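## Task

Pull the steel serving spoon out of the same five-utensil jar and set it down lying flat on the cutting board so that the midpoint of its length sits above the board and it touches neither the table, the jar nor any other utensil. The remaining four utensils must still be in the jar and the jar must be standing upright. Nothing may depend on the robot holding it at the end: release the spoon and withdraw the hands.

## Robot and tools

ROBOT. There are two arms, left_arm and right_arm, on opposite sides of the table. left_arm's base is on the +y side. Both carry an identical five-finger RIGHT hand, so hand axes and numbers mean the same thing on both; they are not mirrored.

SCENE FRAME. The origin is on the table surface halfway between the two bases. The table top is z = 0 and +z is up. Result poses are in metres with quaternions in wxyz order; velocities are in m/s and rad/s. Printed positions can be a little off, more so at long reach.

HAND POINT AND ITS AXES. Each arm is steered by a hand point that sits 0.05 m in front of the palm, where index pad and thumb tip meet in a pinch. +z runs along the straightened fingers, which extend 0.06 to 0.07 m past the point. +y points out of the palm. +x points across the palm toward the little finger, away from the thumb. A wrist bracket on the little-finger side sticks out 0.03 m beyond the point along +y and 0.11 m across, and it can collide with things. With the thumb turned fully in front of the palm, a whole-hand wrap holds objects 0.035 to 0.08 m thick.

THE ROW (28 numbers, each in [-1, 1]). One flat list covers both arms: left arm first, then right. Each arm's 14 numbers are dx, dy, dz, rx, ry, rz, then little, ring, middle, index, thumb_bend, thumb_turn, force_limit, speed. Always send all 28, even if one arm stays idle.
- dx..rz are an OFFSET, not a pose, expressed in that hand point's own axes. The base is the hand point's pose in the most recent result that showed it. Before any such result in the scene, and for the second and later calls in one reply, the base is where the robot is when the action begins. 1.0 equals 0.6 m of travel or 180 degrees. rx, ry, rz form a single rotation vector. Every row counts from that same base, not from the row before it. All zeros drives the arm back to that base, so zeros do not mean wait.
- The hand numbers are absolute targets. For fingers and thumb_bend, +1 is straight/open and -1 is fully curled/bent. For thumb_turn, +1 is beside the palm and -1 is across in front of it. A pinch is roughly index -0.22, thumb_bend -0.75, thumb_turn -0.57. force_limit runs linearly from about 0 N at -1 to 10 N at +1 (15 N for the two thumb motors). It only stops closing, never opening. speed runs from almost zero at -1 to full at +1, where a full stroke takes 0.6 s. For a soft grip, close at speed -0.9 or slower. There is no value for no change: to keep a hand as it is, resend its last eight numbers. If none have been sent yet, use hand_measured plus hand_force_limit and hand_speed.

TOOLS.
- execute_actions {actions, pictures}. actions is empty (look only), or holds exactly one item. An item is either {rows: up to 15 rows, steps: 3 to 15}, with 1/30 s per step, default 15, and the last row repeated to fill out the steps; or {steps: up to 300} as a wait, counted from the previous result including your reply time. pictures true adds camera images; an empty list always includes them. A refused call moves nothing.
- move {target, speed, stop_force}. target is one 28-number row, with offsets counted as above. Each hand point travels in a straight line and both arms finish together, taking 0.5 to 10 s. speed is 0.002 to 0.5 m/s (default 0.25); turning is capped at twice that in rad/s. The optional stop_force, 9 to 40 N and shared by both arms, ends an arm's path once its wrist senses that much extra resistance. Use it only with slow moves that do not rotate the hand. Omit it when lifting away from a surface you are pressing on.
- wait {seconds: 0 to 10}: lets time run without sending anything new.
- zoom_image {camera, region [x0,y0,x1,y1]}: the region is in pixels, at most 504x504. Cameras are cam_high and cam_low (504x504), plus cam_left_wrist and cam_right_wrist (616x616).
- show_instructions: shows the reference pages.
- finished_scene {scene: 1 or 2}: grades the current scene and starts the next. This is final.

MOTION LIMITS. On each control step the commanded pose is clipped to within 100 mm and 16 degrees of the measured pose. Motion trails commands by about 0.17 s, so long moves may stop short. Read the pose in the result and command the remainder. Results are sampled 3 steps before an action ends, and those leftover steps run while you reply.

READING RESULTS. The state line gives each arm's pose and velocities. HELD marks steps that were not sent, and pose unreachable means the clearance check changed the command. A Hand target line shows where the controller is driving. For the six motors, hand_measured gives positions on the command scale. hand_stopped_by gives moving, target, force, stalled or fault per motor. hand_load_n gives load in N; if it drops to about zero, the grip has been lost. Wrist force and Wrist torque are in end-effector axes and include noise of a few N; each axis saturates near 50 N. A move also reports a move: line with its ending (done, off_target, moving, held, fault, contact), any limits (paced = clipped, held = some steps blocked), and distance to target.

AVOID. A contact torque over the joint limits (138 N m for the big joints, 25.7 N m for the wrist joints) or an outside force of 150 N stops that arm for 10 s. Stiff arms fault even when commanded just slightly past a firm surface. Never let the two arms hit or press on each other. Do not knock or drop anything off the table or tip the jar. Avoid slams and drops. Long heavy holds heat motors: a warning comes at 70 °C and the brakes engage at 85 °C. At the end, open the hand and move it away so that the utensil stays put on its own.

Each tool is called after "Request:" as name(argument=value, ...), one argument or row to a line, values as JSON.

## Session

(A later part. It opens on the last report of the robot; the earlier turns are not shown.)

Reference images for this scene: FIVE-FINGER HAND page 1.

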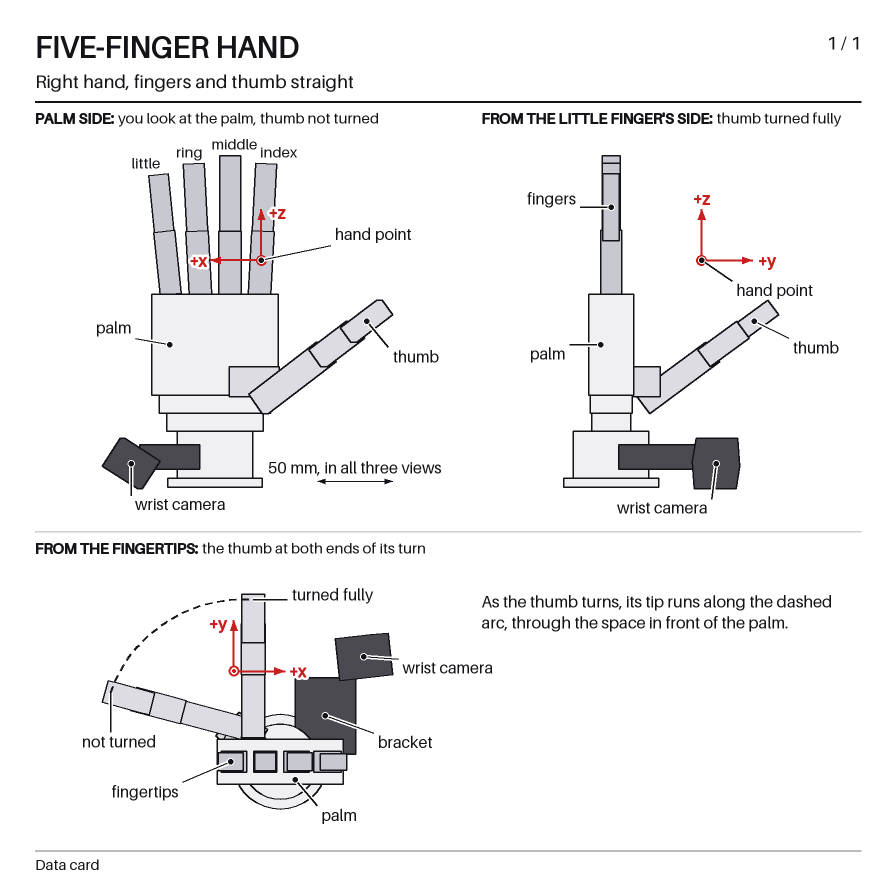

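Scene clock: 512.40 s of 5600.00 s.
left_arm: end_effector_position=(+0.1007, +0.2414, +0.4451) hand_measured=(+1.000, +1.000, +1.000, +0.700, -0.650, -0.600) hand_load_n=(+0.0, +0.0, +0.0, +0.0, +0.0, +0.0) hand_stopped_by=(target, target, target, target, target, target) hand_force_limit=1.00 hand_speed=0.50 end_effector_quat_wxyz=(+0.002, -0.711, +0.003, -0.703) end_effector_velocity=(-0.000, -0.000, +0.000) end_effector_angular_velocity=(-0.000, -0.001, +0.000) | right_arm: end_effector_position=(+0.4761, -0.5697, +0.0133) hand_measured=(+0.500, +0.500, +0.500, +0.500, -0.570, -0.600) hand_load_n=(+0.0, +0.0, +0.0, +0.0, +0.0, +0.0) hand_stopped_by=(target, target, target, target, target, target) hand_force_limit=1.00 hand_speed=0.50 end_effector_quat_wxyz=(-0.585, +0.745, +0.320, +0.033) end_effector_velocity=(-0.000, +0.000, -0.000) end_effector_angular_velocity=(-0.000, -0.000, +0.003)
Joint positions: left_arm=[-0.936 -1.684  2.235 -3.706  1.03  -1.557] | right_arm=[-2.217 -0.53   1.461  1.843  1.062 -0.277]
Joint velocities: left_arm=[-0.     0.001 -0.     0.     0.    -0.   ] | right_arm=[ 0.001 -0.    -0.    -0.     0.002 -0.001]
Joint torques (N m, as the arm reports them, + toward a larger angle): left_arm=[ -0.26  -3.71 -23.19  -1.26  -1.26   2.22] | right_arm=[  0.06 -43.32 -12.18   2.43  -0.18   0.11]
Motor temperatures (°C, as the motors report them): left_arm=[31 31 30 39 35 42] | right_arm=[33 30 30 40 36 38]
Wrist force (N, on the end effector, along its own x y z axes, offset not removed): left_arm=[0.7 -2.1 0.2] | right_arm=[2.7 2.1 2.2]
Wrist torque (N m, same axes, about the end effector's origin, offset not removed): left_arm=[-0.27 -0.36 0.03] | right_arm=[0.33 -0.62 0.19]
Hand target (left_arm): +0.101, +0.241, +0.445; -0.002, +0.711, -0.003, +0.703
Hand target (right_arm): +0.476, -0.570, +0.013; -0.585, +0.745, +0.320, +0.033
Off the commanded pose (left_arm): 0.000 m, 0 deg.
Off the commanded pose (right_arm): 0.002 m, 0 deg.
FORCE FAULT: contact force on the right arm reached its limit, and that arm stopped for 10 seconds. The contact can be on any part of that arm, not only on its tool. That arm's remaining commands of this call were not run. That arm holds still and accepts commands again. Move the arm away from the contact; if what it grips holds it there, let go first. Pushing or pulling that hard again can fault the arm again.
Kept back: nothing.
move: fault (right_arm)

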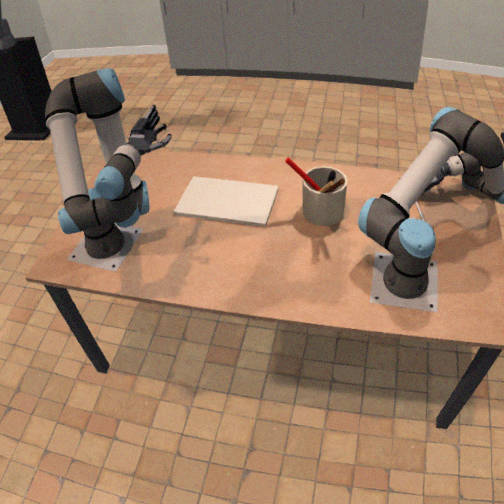

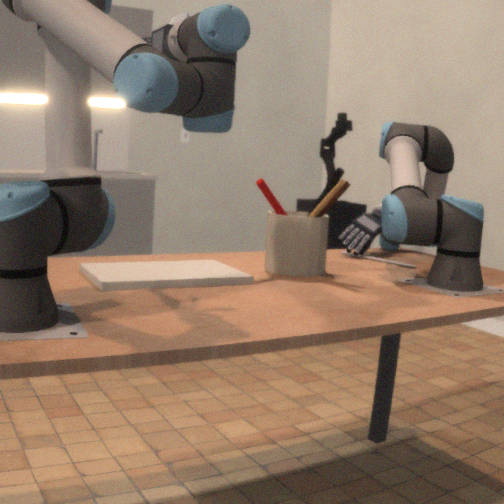

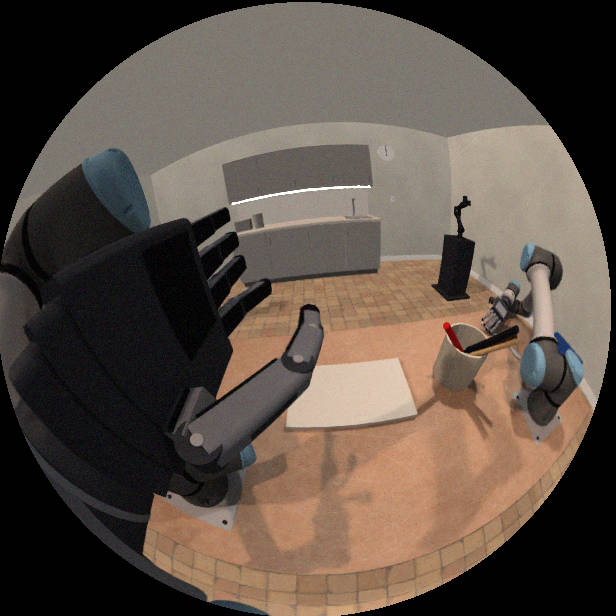

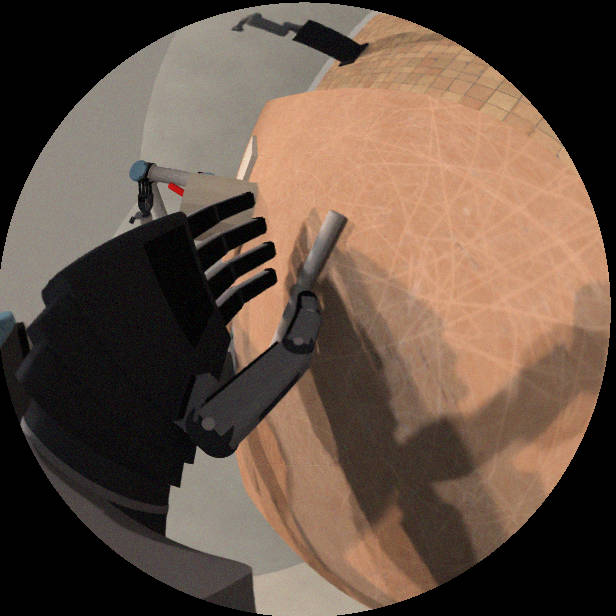

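Request:
move(
  target=[0,0,0,0,0,0,1,1,1,0.7,-0.65,-0.6,1,0.5, 0.002,-0.004,-0.002,-0.05,-0.022,-0.009,0.5,0.5,0.5,0.5,-0.57,-0.6,1,0.5],
  speed=0.01,
)

Request:
move(
  target=[0,0,0,0,0,0,1,1,1,0.7,-0.65,-0.6,1,0.5, -0.004,0.006,0.004,0,0,0,0.5,0.5,0.5,0.5,-0.57,-0.6,1,0.5],
  speed=0.003,
  stop_force=9,
)

Scene clock: 521.53 s of 5600.00 s.
left_arm: end_effector_position=(+0.1007, +0.2414, +0.4451) hand_measured=(+1.000, +1.000, +1.000, +0.700, -0.650, -0.600) hand_load_n=(+0.0, +0.0, +0.0, +0.0, +0.0, +0.0) hand_stopped_by=(target, target, target, target, target, target) hand_force_limit=1.00 hand_speed=0.50 end_effector_quat_wxyz=(+0.002, -0.711, +0.003, -0.703) end_effector_velocity=(+0.000, -0.000, -0.000) end_effector_angular_velocity=(-0.000, -0.001, +0.002) | right_arm: end_effector_position=(+0.4763, -0.5700, +0.0162) hand_measured=(+0.500, +0.500, +0.500, +0.500, -0.570, -0.600) hand_load_n=(+0.0, +0.0, +0.0, +0.0, +0.0, +0.0) hand_stopped_by=(target, target, target, target, target, target) hand_force_limit=1.00 hand_speed=0.50 end_effector_quat_wxyz=(-0.513, +0.784, +0.347, +0.041) end_effector_velocity=(+0.000, -0.001, +0.000) end_effector_angular_velocity=(-0.006, -0.004, -0.001)
Joint positions: left_arm=[-0.936 -1.684  2.235 -3.706  1.03  -1.557] | right_arm=[-2.199 -0.624  1.502  1.7    1.075 -0.203]
Joint velocities: left_arm=[ 0.002  0.001  0.    -0.001  0.    -0.001] | right_arm=[-0.    -0.004  0.001 -0.005  0.001  0.003]
Joint torques (N m, as the arm reports them, + toward a larger angle): left_arm=[  0.11  -3.28 -22.82  -1.26  -1.29   2.16] | right_arm=[ 13.37 -52.14  -1.85   0.3    1.46   2.48]
Motor temperatures (°C, as the motors report them): left_arm=[31 31 30 39 35 42] | right_arm=[33 30 30 40 36 38]
Wrist force (N, on the end effector, along its own x y z axes, offset not removed): left_arm=[1.3 -0.7 0.7] | right_arm=[2.5 2.5 2.2]
Wrist torque (N m, same axes, about the end effector's origin, offset not removed): left_arm=[-0.13 -0.41 0.19] | right_arm=[0.37 -0.62 0.13]
Hand target (left_arm): +0.101, +0.241, +0.445; -0.002, +0.711, -0.003, +0.703
Hand target (right_arm): +0.476, -0.570, +0.016; -0.512, +0.785, +0.347, +0.041
Off the commanded pose (left_arm): 0.000 m, 0 deg.
Off the commanded pose (right_arm): 0.000 m, 0 deg.
Kept back: nothing.
move: done

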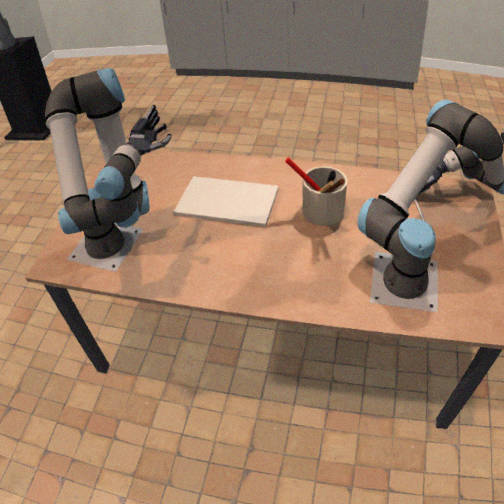

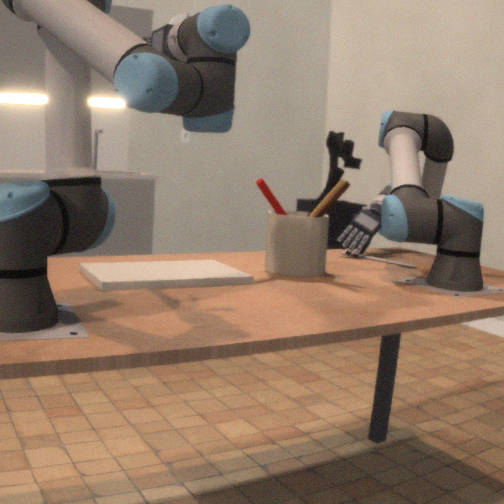

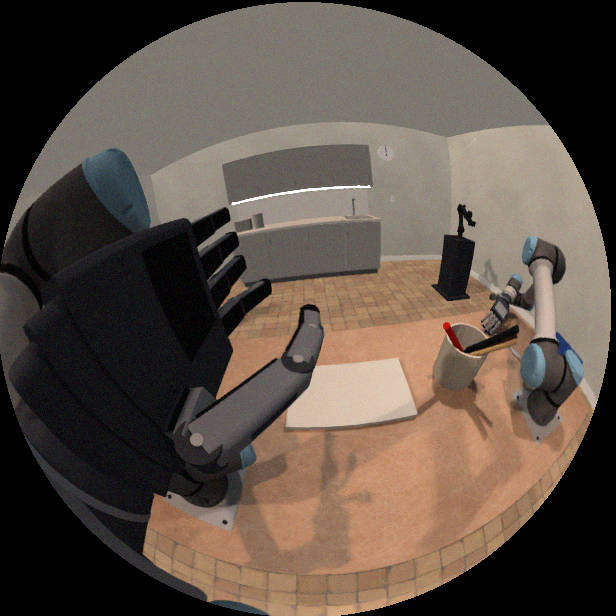

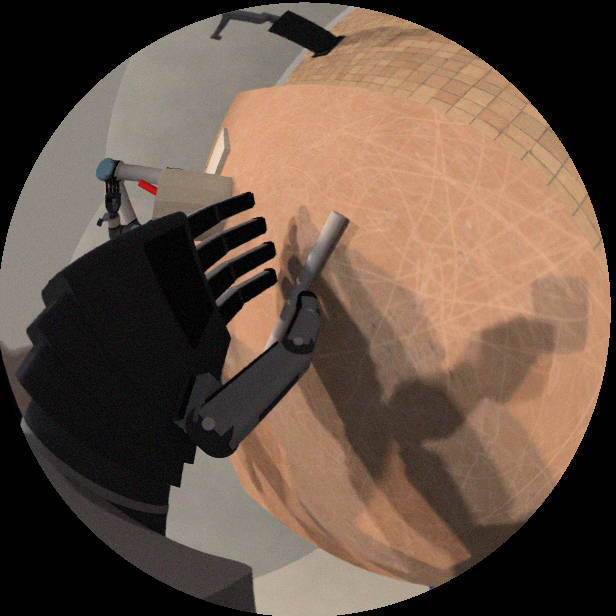

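Scene clock: 523.50 s of 5600.00 s.
left_arm: end_effector_position=(+0.1007, +0.2414, +0.4451) hand_measured=(+1.000, +1.000, +1.000, +0.700, -0.650, -0.600) hand_load_n=(+0.0, +0.0, +0.0, +0.0, +0.0, +0.0) hand_stopped_by=(target, target, target, target, target, target) hand_force_limit=1.00 hand_speed=0.50 end_effector_quat_wxyz=(+0.002, -0.711, +0.003, -0.703) end_effector_velocity=(-0.000, +0.000, +0.000) end_effector_angular_velocity=(+0.003, -0.002, +0.001) | right_arm: end_effector_position=(+0.4759, -0.5700, +0.0114) hand_measured=(+0.500, +0.500, +0.500, +0.500, -0.570, -0.600) hand_load_n=(+0.0, +0.0, +0.0, +2.0, +0.0, +0.0) hand_stopped_by=(target, target, target, target, target, target) hand_force_limit=1.00 hand_speed=0.50 end_effector_quat_wxyz=(-0.513, +0.784, +0.346, +0.041) end_effector_velocity=(+0.000, -0.000, +0.000) end_effector_angular_velocity=(-0.000, -0.000, -0.000)
Joint positions: left_arm=[-0.936 -1.684  2.235 -3.706  1.03  -1.557] | right_arm=[-2.199 -0.616  1.501  1.692  1.075 -0.203]
Joint velocities: left_arm=[0.    0.001 0.    0.001 0.001 0.002] | right_arm=[-0. -0. -0. -0. -0.  0.]
Joint torques (N m, as the arm reports them, + toward a larger angle): left_arm=[  0.12  -3.04 -22.96  -1.23  -1.3    2.3 ] | right_arm=[-11.49 -50.17 -18.77  -0.34   2.32  -2.17]
Motor temperatures (°C, as the motors report them): left_arm=[31 31 30 39 35 42] | right_arm=[33 30 30 40 36 38]
Wrist force (N, on the end effector, along its own x y z axes, offset not removed): left_arm=[-0.3 -1.4 2.2] | right_arm=[6.8 -5.3 -6.8]
Wrist torque (N m, same axes, about the end effector's origin, offset not removed): left_arm=[-0.28 -0.28 0.04] | right_arm=[1.00 -0.24 0.25]
Hand target (left_arm): +0.101, +0.241, +0.445; -0.002, +0.711, -0.003, +0.703
Hand target (right_arm): +0.476, -0.570, +0.012; -0.513, +0.784, +0.346, +0.041
Off the commanded pose (left_arm): 0.000 m, 0 deg.
Off the commanded pose (right_arm): 0.000 m, 0 deg.
Kept back: nothing.
move: contact (right_arm)

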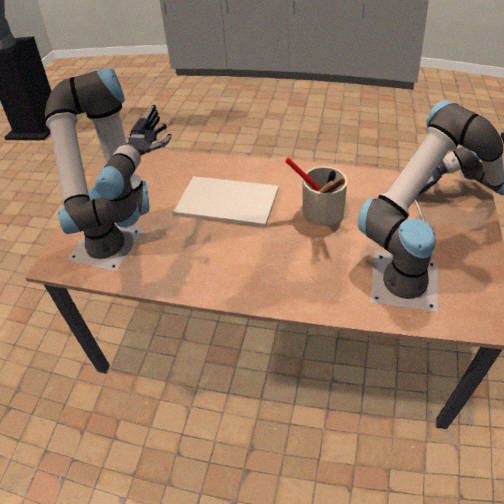

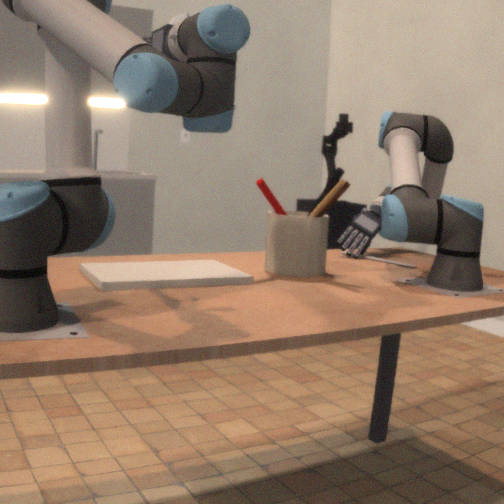

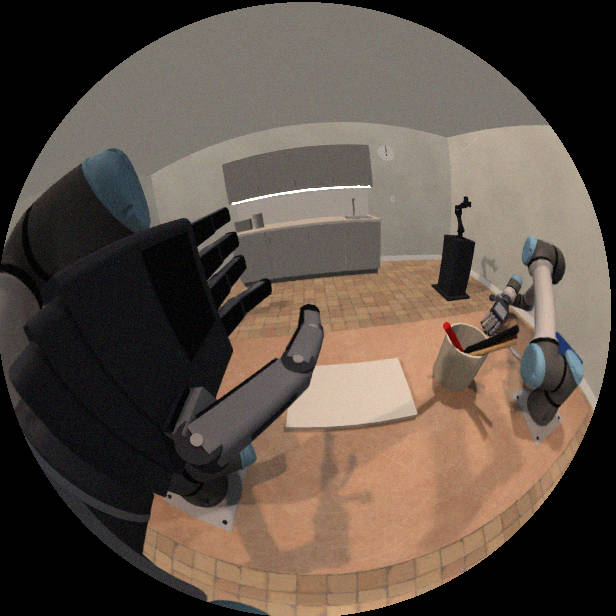

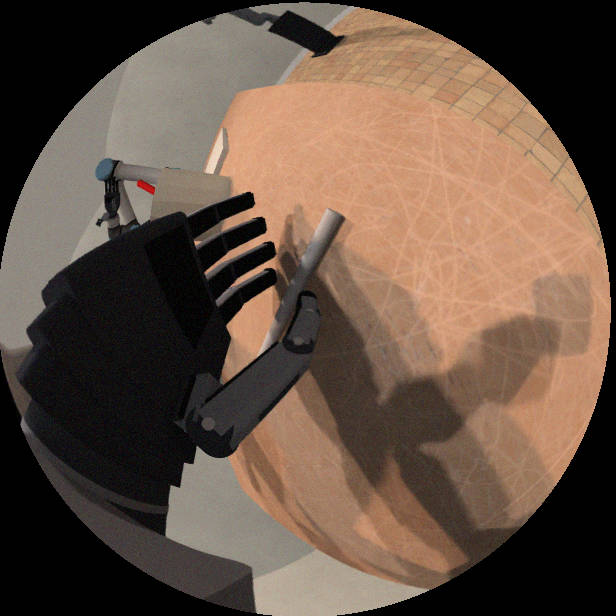

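Request:
move(
  target=[0,0,0,0,0,0,1,1,1,0.7,-0.65,-0.6,1,0.5, 0.001,-0.0015,-0.001,0,0,0,0.5,0.5,0.5,-0.8,-0.57,-0.6,1,-0.6],
  speed=0.003,
)

Request:
wait(
  seconds=1,
)

Scene clock: 524.43 s of 5600.00 s.
left_arm: end_effector_position=(+0.1007, +0.2414, +0.4451) hand_measured=(+1.000, +1.000, +1.000, +0.700, -0.650, -0.600) hand_load_n=(+0.0, +0.0, +0.0, +0.0, +0.0, +0.0) hand_stopped_by=(target, target, target, target, target, target) hand_force_limit=1.00 hand_speed=0.50 end_effector_quat_wxyz=(+0.002, -0.711, +0.003, -0.703) end_effector_velocity=(-0.000, -0.001, -0.000) end_effector_angular_velocity=(+0.002, -0.001, -0.002) | right_arm: end_effector_position=(+0.4760, -0.5701, +0.0126) hand_measured=(+0.500, +0.500, +0.500, +0.464, -0.570, -0.600) hand_load_n=(+0.0, +0.0, +0.0, +5.5, +0.0, +0.0) hand_stopped_by=(target, target, target, force, target, target) hand_force_limit=1.00 hand_speed=-0.60 end_effector_quat_wxyz=(-0.513, +0.784, +0.347, +0.041) end_effector_velocity=(+0.000, -0.001, +0.001) end_effector_angular_velocity=(-0.000, -0.001, -0.000)
Joint positions: left_arm=[-0.936 -1.684  2.235 -3.706  1.03  -1.557] | right_arm=[-2.199 -0.618  1.501  1.694  1.075 -0.203]
Joint velocities: left_arm=[ 0.     0.    -0.     0.    -0.002  0.002] | right_arm=[-0.001 -0.002  0.     0.001  0.    -0.001]
Joint torques (N m, as the arm reports them, + toward a larger angle): left_arm=[ -0.29  -3.35 -22.96  -1.24  -1.34   2.19] | right_arm=[  2.48 -49.82  -9.03   2.5   -0.82  -0.13]
Motor temperatures (°C, as the motors report them): left_arm=[31 31 30 39 35 42] | right_arm=[33 30 30 40 36 38]
Wrist force (N, on the end effector, along its own x y z axes, offset not removed): left_arm=[0.4 -0.5 1.9] | right_arm=[4.1 -4.3 -1.2]
Wrist torque (N m, same axes, about the end effector's origin, offset not removed): left_arm=[-0.09 -0.32 0.11] | right_arm=[1.06 -0.11 0.19]
Hand target (left_arm): +0.101, +0.241, +0.445; -0.002, +0.711, -0.003, +0.703
Hand target (right_arm): +0.476, -0.570, +0.013; -0.513, +0.784, +0.346, +0.041
Off the commanded pose (left_arm): 0.000 m, 0 deg.
Off the commanded pose (right_arm): 0.000 m, 0 deg.
Kept back: nothing.
move: done

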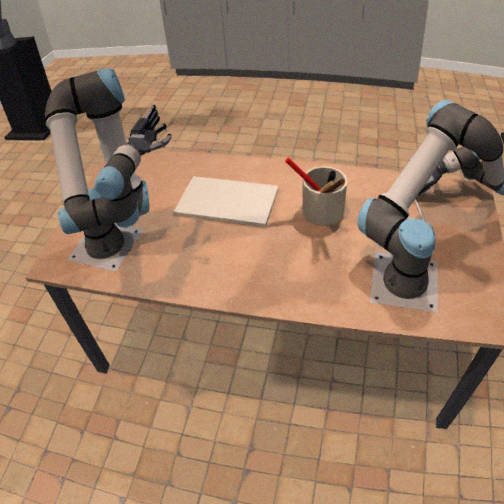

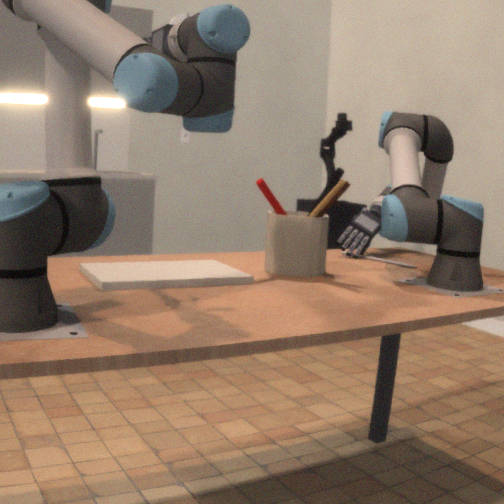

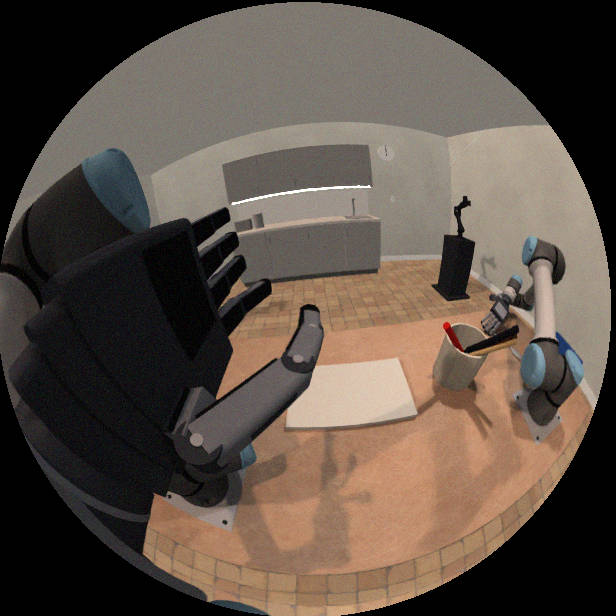

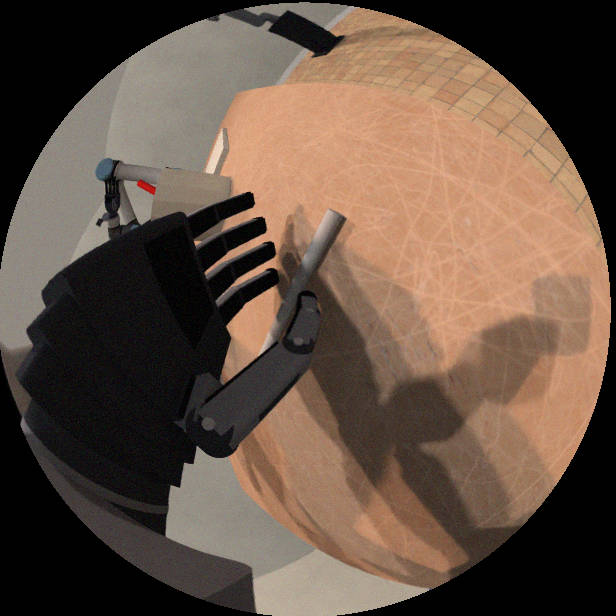

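Scene clock: 525.43 s of 5600.00 s.
left_arm: end_effector_position=(+0.1007, +0.2414, +0.4451) hand_measured=(+1.000, +1.000, +1.000, +0.700, -0.650, -0.600) hand_load_n=(+0.0, +0.0, +0.0, +0.0, +0.0, +0.0) hand_stopped_by=(target, target, target, target, target, target) hand_force_limit=1.00 hand_speed=0.50 end_effector_quat_wxyz=(+0.002, -0.711, +0.003, -0.703) end_effector_velocity=(+0.000, -0.000, +0.000) end_effector_angular_velocity=(-0.000, -0.000, +0.000) | right_arm: end_effector_position=(+0.4760, -0.5700, +0.0127) hand_measured=(+0.500, +0.500, +0.500, +0.464, -0.570, -0.600) hand_load_n=(+0.0, +0.0, +0.0, +4.5, +0.0, +0.0) hand_stopped_by=(target, target, target, force, target, target) hand_force_limit=1.00 hand_speed=-0.60 end_effector_quat_wxyz=(-0.513, +0.784, +0.346, +0.041) end_effector_velocity=(-0.000, -0.001, +0.000) end_effector_angular_velocity=(-0.001, -0.000, -0.000)
Joint positions: left_arm=[-0.936 -1.684  2.235 -3.706  1.03  -1.557] | right_arm=[-2.199 -0.618  1.501  1.694  1.075 -0.203]
Joint velocities: left_arm=[ 0.001 -0.    -0.     0.    -0.001 -0.   ] | right_arm=[-0.001 -0.001 -0.     0.     0.001 -0.   ]
Joint torques (N m, as the arm reports them, + toward a larger angle): left_arm=[  0.28  -2.97 -22.39  -1.24  -1.29   2.27] | right_arm=[ 14.29 -52.12  -2.04   2.87  -1.94   2.32]
Motor temperatures (°C, as the motors report them): left_arm=[31 31 30 39 35 42] | right_arm=[33 30 30 40 36 38]
Wrist force (N, on the end effector, along its own x y z axes, offset not removed): left_arm=[0.8 -2.0 0.4] | right_arm=[3.0 -2.8 -0.2]
Wrist torque (N m, same axes, about the end effector's origin, offset not removed): left_arm=[-0.28 -0.29 0.03] | right_arm=[0.99 -0.19 0.26]
Hand target (left_arm): +0.101, +0.241, +0.445; -0.002, +0.711, -0.003, +0.703
Hand target (right_arm): +0.476, -0.570, +0.013; -0.513, +0.784, +0.346, +0.041
Off the commanded pose (left_arm): 0.000 m, 0 deg.
Off the commanded pose (right_arm): 0.000 m, 0 deg.
Kept back: nothing.
Steps of this call (steps 1 to 30: nothing new was sent). Readings (end_effector_position | what the end effector reports):
1: left_arm (+0.1007, +0.2414, +0.4451) | right_arm (+0.4760, -0.5701, +0.0126) | left_arm hand_measured=(+1.000, +1.000, +1.000, +0.700, -0.650, -0.600) hand_load_n=(+0.0, +0.0, +0.0, +0.0, +0.0, +0.0) hand_stopped_by=(target, target, target, target, target, target) hand_force_limit=1.00 hand_speed=0.50 | right_arm hand_measured=(+0.500, +0.500, +0.500, +0.464, -0.570, -0.600) hand_load_n=(+0.0, +0.0, +0.0, +5.5, +0.0, +0.0) hand_stopped_by=(target, target, target, force, target, target) hand_force_limit=1.00 hand_speed=-0.60
2: left_arm (+0.1007, +0.2414, +0.4451) | right_arm (+0.4760, -0.5701, +0.0126) | left_arm hand_measured=(+1.000, +1.000, +1.000, +0.700, -0.650, -0.600) hand_load_n=(+0.0, +0.0, +0.0, +0.0, +0.0, +0.0) hand_stopped_by=(target, target, target, target, target, target) hand_force_limit=1.00 hand_speed=0.50 | right_arm hand_measured=(+0.500, +0.500, +0.500, +0.464, -0.570, -0.600) hand_load_n=(+0.0, +0.0, +0.0, +5.0, +0.0, +0.0) hand_stopped_by=(target, target, target, force, target, target) hand_force_limit=1.00 hand_speed=-0.60
4: left_arm (+0.1007, +0.2414, +0.4451) | right_arm (+0.4760, -0.5701, +0.0126) | left_arm hand_measured=(+1.000, +1.000, +1.000, +0.700, -0.650, -0.600) hand_load_n=(+0.0, +0.0, +0.0, +0.0, +0.0, +0.0) hand_stopped_by=(target, target, target, target, target, target) hand_force_limit=1.00 hand_speed=0.50 | right_arm hand_measured=(+0.500, +0.500, +0.500, +0.464, -0.570, -0.600) hand_load_n=(+0.0, +0.0, +0.0, +5.0, +0.0, +0.0) hand_stopped_by=(target, target, target, force, target, target) hand_force_limit=1.00 hand_speed=-0.60
8: left_arm (+0.1007, +0.2414, +0.4451) | right_arm (+0.4760, -0.5701, +0.0127) | left_arm hand_measured=(+1.000, +1.000, +1.000, +0.700, -0.650, -0.600) hand_load_n=(+0.0, +0.0, +0.0, +0.0, +0.0, +0.0) hand_stopped_by=(target, target, target, target, target, target) hand_force_limit=1.00 hand_speed=0.50 | right_arm hand_measured=(+0.500, +0.500, +0.500, +0.464, -0.570, -0.600) hand_load_n=(+0.0, +0.0, +0.0, +5.0, +0.0, +0.0) hand_stopped_by=(target, target, target, force, target, target) hand_force_limit=1.00 hand_speed=-0.60
30: the state above

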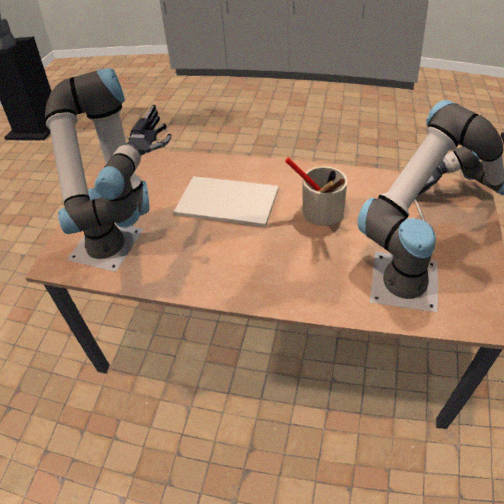

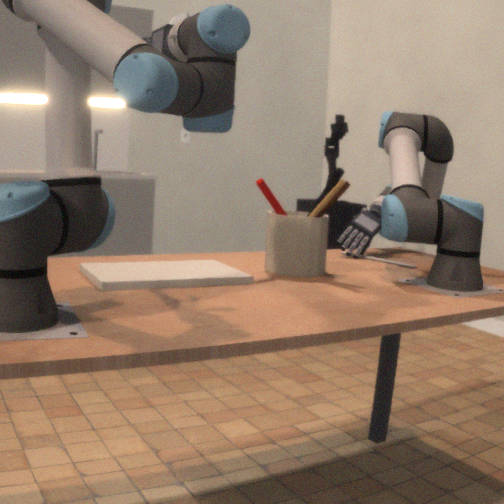

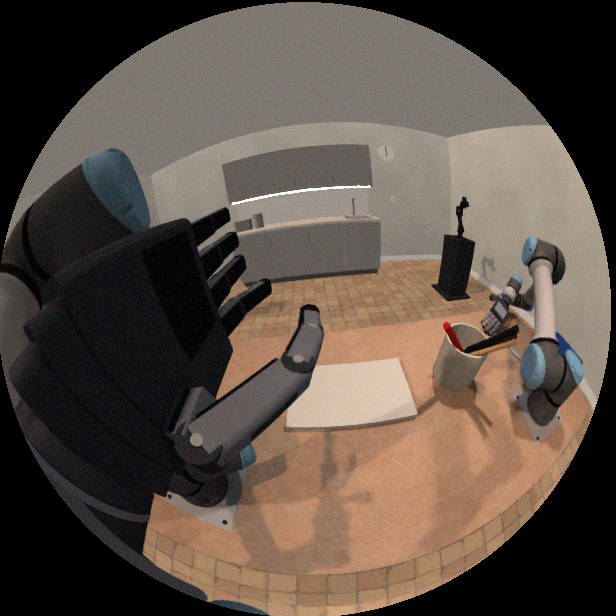

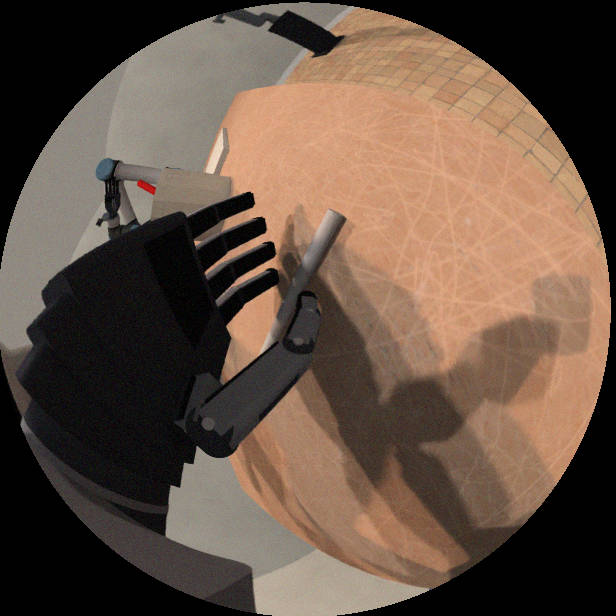

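Request:
move(
  target=[0,0,0,0,0,0,1,1,1,0.7,-0.65,-0.6,1,0.5, 0.005,-0.009,-0.006,0,0,0,0.5,0.5,0.5,0.1,-0.57,-0.6,1,-0.6],
  speed=0.01,
)

Request:
move(
  target=[0,0,0,0,0,0,1,1,1,0.7,-0.65,-0.6,1,0.5, -0.005,0.009,0.006,0,0,0,0.5,0.5,0.5,0.1,-0.57,-0.6,1,-0.6],
  speed=0.003,
  stop_force=9,
)

Scene clock: 526.60 s of 5600.00 s.
left_arm: end_effector_position=(+0.1007, +0.2414, +0.4451) hand_measured=(+1.000, +1.000, +1.000, +0.700, -0.650, -0.600) hand_load_n=(+0.0, +0.0, +0.0, +0.0, +0.0, +0.0) hand_stopped_by=(target, target, target, target, target, target) hand_force_limit=1.00 hand_speed=0.50 end_effector_quat_wxyz=(+0.002, -0.711, +0.003, -0.703) end_effector_velocity=(-0.000, -0.000, -0.000) end_effector_angular_velocity=(+0.001, +0.001, -0.001) | right_arm: end_effector_position=(+0.4761, -0.5702, +0.0194) hand_measured=(+0.500, +0.500, +0.500, +0.402, -0.570, -0.600) hand_load_n=(+0.0, +0.0, +0.0, +0.0, +0.0, +0.0) hand_stopped_by=(target, target, target, force, target, target) hand_force_limit=1.00 hand_speed=-0.60 end_effector_quat_wxyz=(-0.513, +0.784, +0.347, +0.041) end_effector_velocity=(+0.000, -0.000, +0.003) end_effector_angular_velocity=(-0.001, +0.001, -0.002)
Joint positions: left_arm=[-0.936 -1.684  2.235 -3.706  1.03  -1.557] | right_arm=[-2.199 -0.63   1.503  1.705  1.075 -0.203]
Joint velocities: left_arm=[-0.001  0.    -0.    -0.001  0.     0.001] | right_arm=[-0.001 -0.006  0.     0.005 -0.001  0.002]
Joint torques (N m, as the arm reports them, + toward a larger angle): left_arm=[ -0.28  -2.55 -22.87  -1.16  -1.31   2.27] | right_arm=[ -8.87 -53.83  -1.54   5.16   1.57  -1.04]
Motor temperatures (°C, as the motors report them): left_arm=[31 31 30 39 35 42] | right_arm=[33 30 30 40 36 38]
Wrist force (N, on the end effector, along its own x y z axes, offset not removed): left_arm=[0.9 -1.1 1.9] | right_arm=[-0.4 1.6 1.6]
Wrist torque (N m, same axes, about the end effector's origin, offset not removed): left_arm=[-0.17 -0.46 0.15] | right_arm=[0.29 -0.19 -0.03]
Hand target (left_arm): +0.101, +0.241, +0.445; -0.002, +0.711, -0.003, +0.703
Hand target (right_arm): +0.476, -0.570, +0.020; -0.513, +0.784, +0.346, +0.041
Off the commanded pose (left_arm): 0.000 m, 0 deg.
Off the commanded pose (right_arm): 0.000 m, 0 deg.
Kept back: nothing.
move: done

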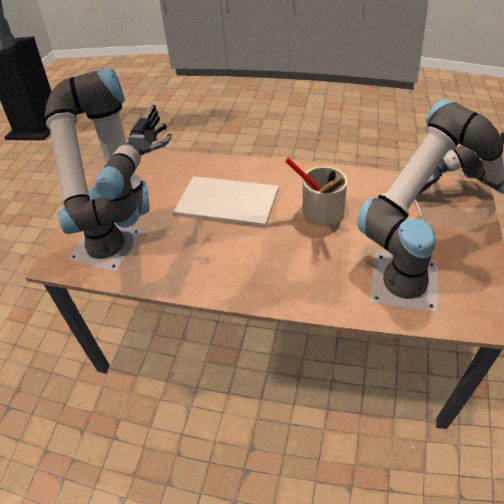

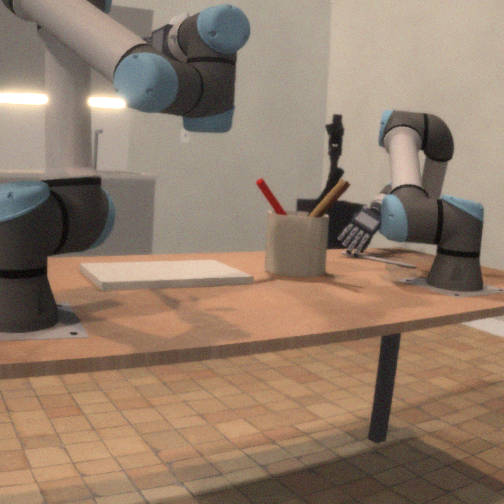

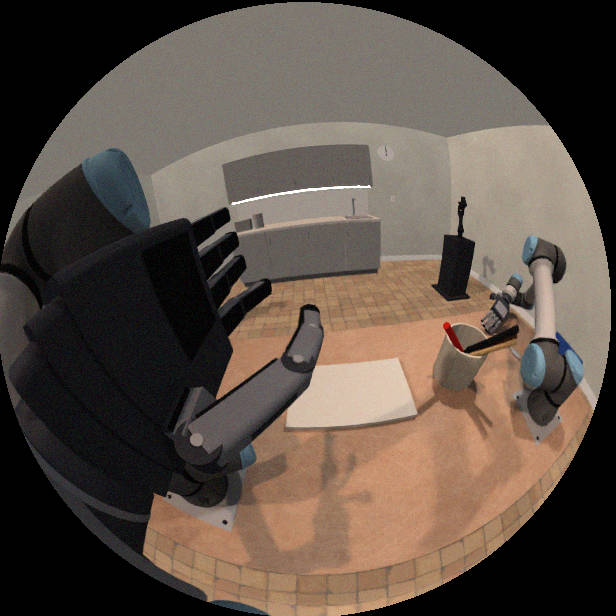

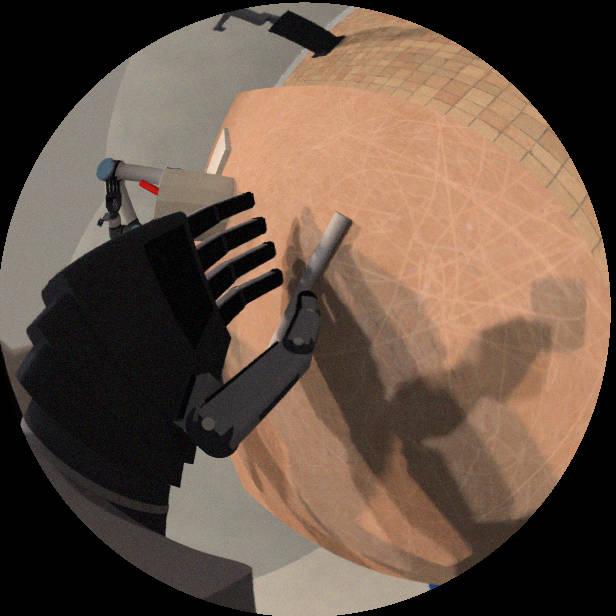

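Scene clock: 528.80 s of 5600.00 s.
left_arm: end_effector_position=(+0.1007, +0.2414, +0.4451) hand_measured=(+1.000, +1.000, +1.000, +0.700, -0.650, -0.600) hand_load_n=(+0.0, +0.0, +0.0, +0.0, +0.0, +0.0) hand_stopped_by=(target, target, target, target, target, target) hand_force_limit=1.00 hand_speed=0.50 end_effector_quat_wxyz=(+0.002, -0.711, +0.003, -0.703) end_effector_velocity=(-0.000, -0.000, -0.000) end_effector_angular_velocity=(-0.000, -0.001, -0.000) | right_arm: end_effector_position=(+0.4760, -0.5700, +0.0139) hand_measured=(+0.500, +0.500, +0.500, +0.402, -0.570, -0.600) hand_load_n=(+0.0, +0.0, +0.0, +0.5, +0.0, +0.0) hand_stopped_by=(target, target, target, force, target, target) hand_force_limit=1.00 hand_speed=-0.60 end_effector_quat_wxyz=(-0.513, +0.784, +0.346, +0.041) end_effector_velocity=(+0.000, -0.000, +0.001) end_effector_angular_velocity=(-0.001, -0.000, -0.002)
Joint positions: left_arm=[-0.936 -1.684  2.235 -3.706  1.03  -1.557] | right_arm=[-2.199 -0.621  1.502  1.696  1.075 -0.203]
Joint velocities: left_arm=[ 0.     0.001 -0.001 -0.    -0.001 -0.001] | right_arm=[-0.    -0.002  0.     0.    -0.001  0.002]
Joint torques (N m, as the arm reports them, + toward a larger angle): left_arm=[ -0.04  -3.28 -23.44  -1.26  -1.21   2.22] | right_arm=[ 14.17 -49.75 -18.83   0.08  -1.65   1.97]
Motor temperatures (°C, as the motors report them): left_arm=[31 31 30 39 35 42] | right_arm=[33 30 30 40 36 38]
Wrist force (N, on the end effector, along its own x y z axes, offset not removed): left_arm=[0.1 0.3 0.6] | right_arm=[6.0 -7.2 -6.9]
Wrist torque (N m, same axes, about the end effector's origin, offset not removed): left_arm=[0.07 -0.27 0.10] | right_arm=[0.83 -0.39 0.24]
Hand target (left_arm): +0.101, +0.241, +0.445; -0.002, +0.711, -0.003, +0.703
Hand target (right_arm): +0.476, -0.570, +0.014; -0.513, +0.784, +0.346, +0.041
Off the commanded pose (left_arm): 0.000 m, 0 deg.
Off the commanded pose (right_arm): 0.002 m, 0 deg.
Kept back: nothing.
move: contact (right_arm)

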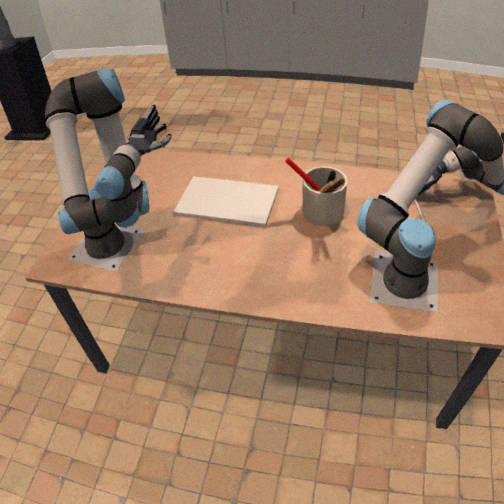

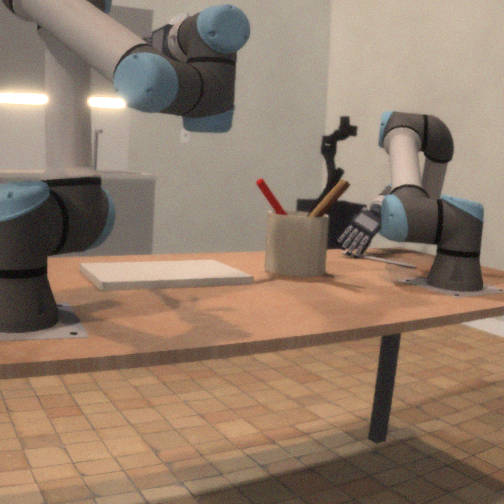

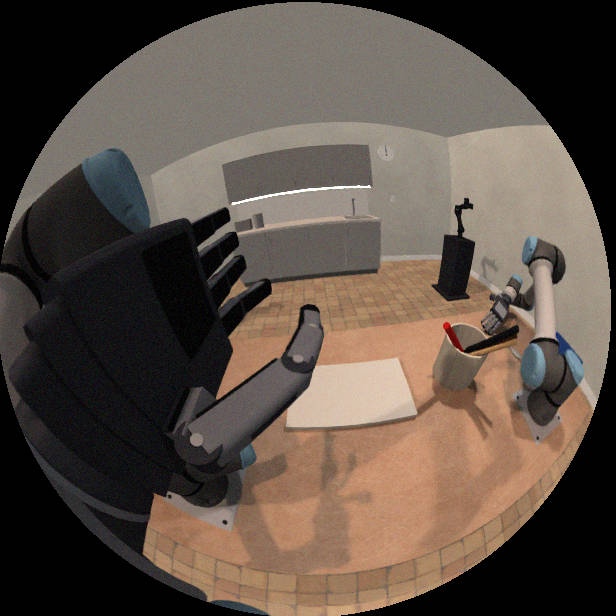

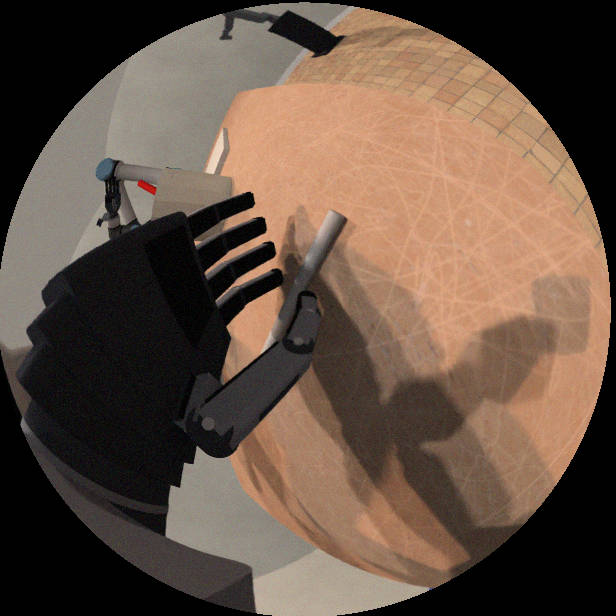

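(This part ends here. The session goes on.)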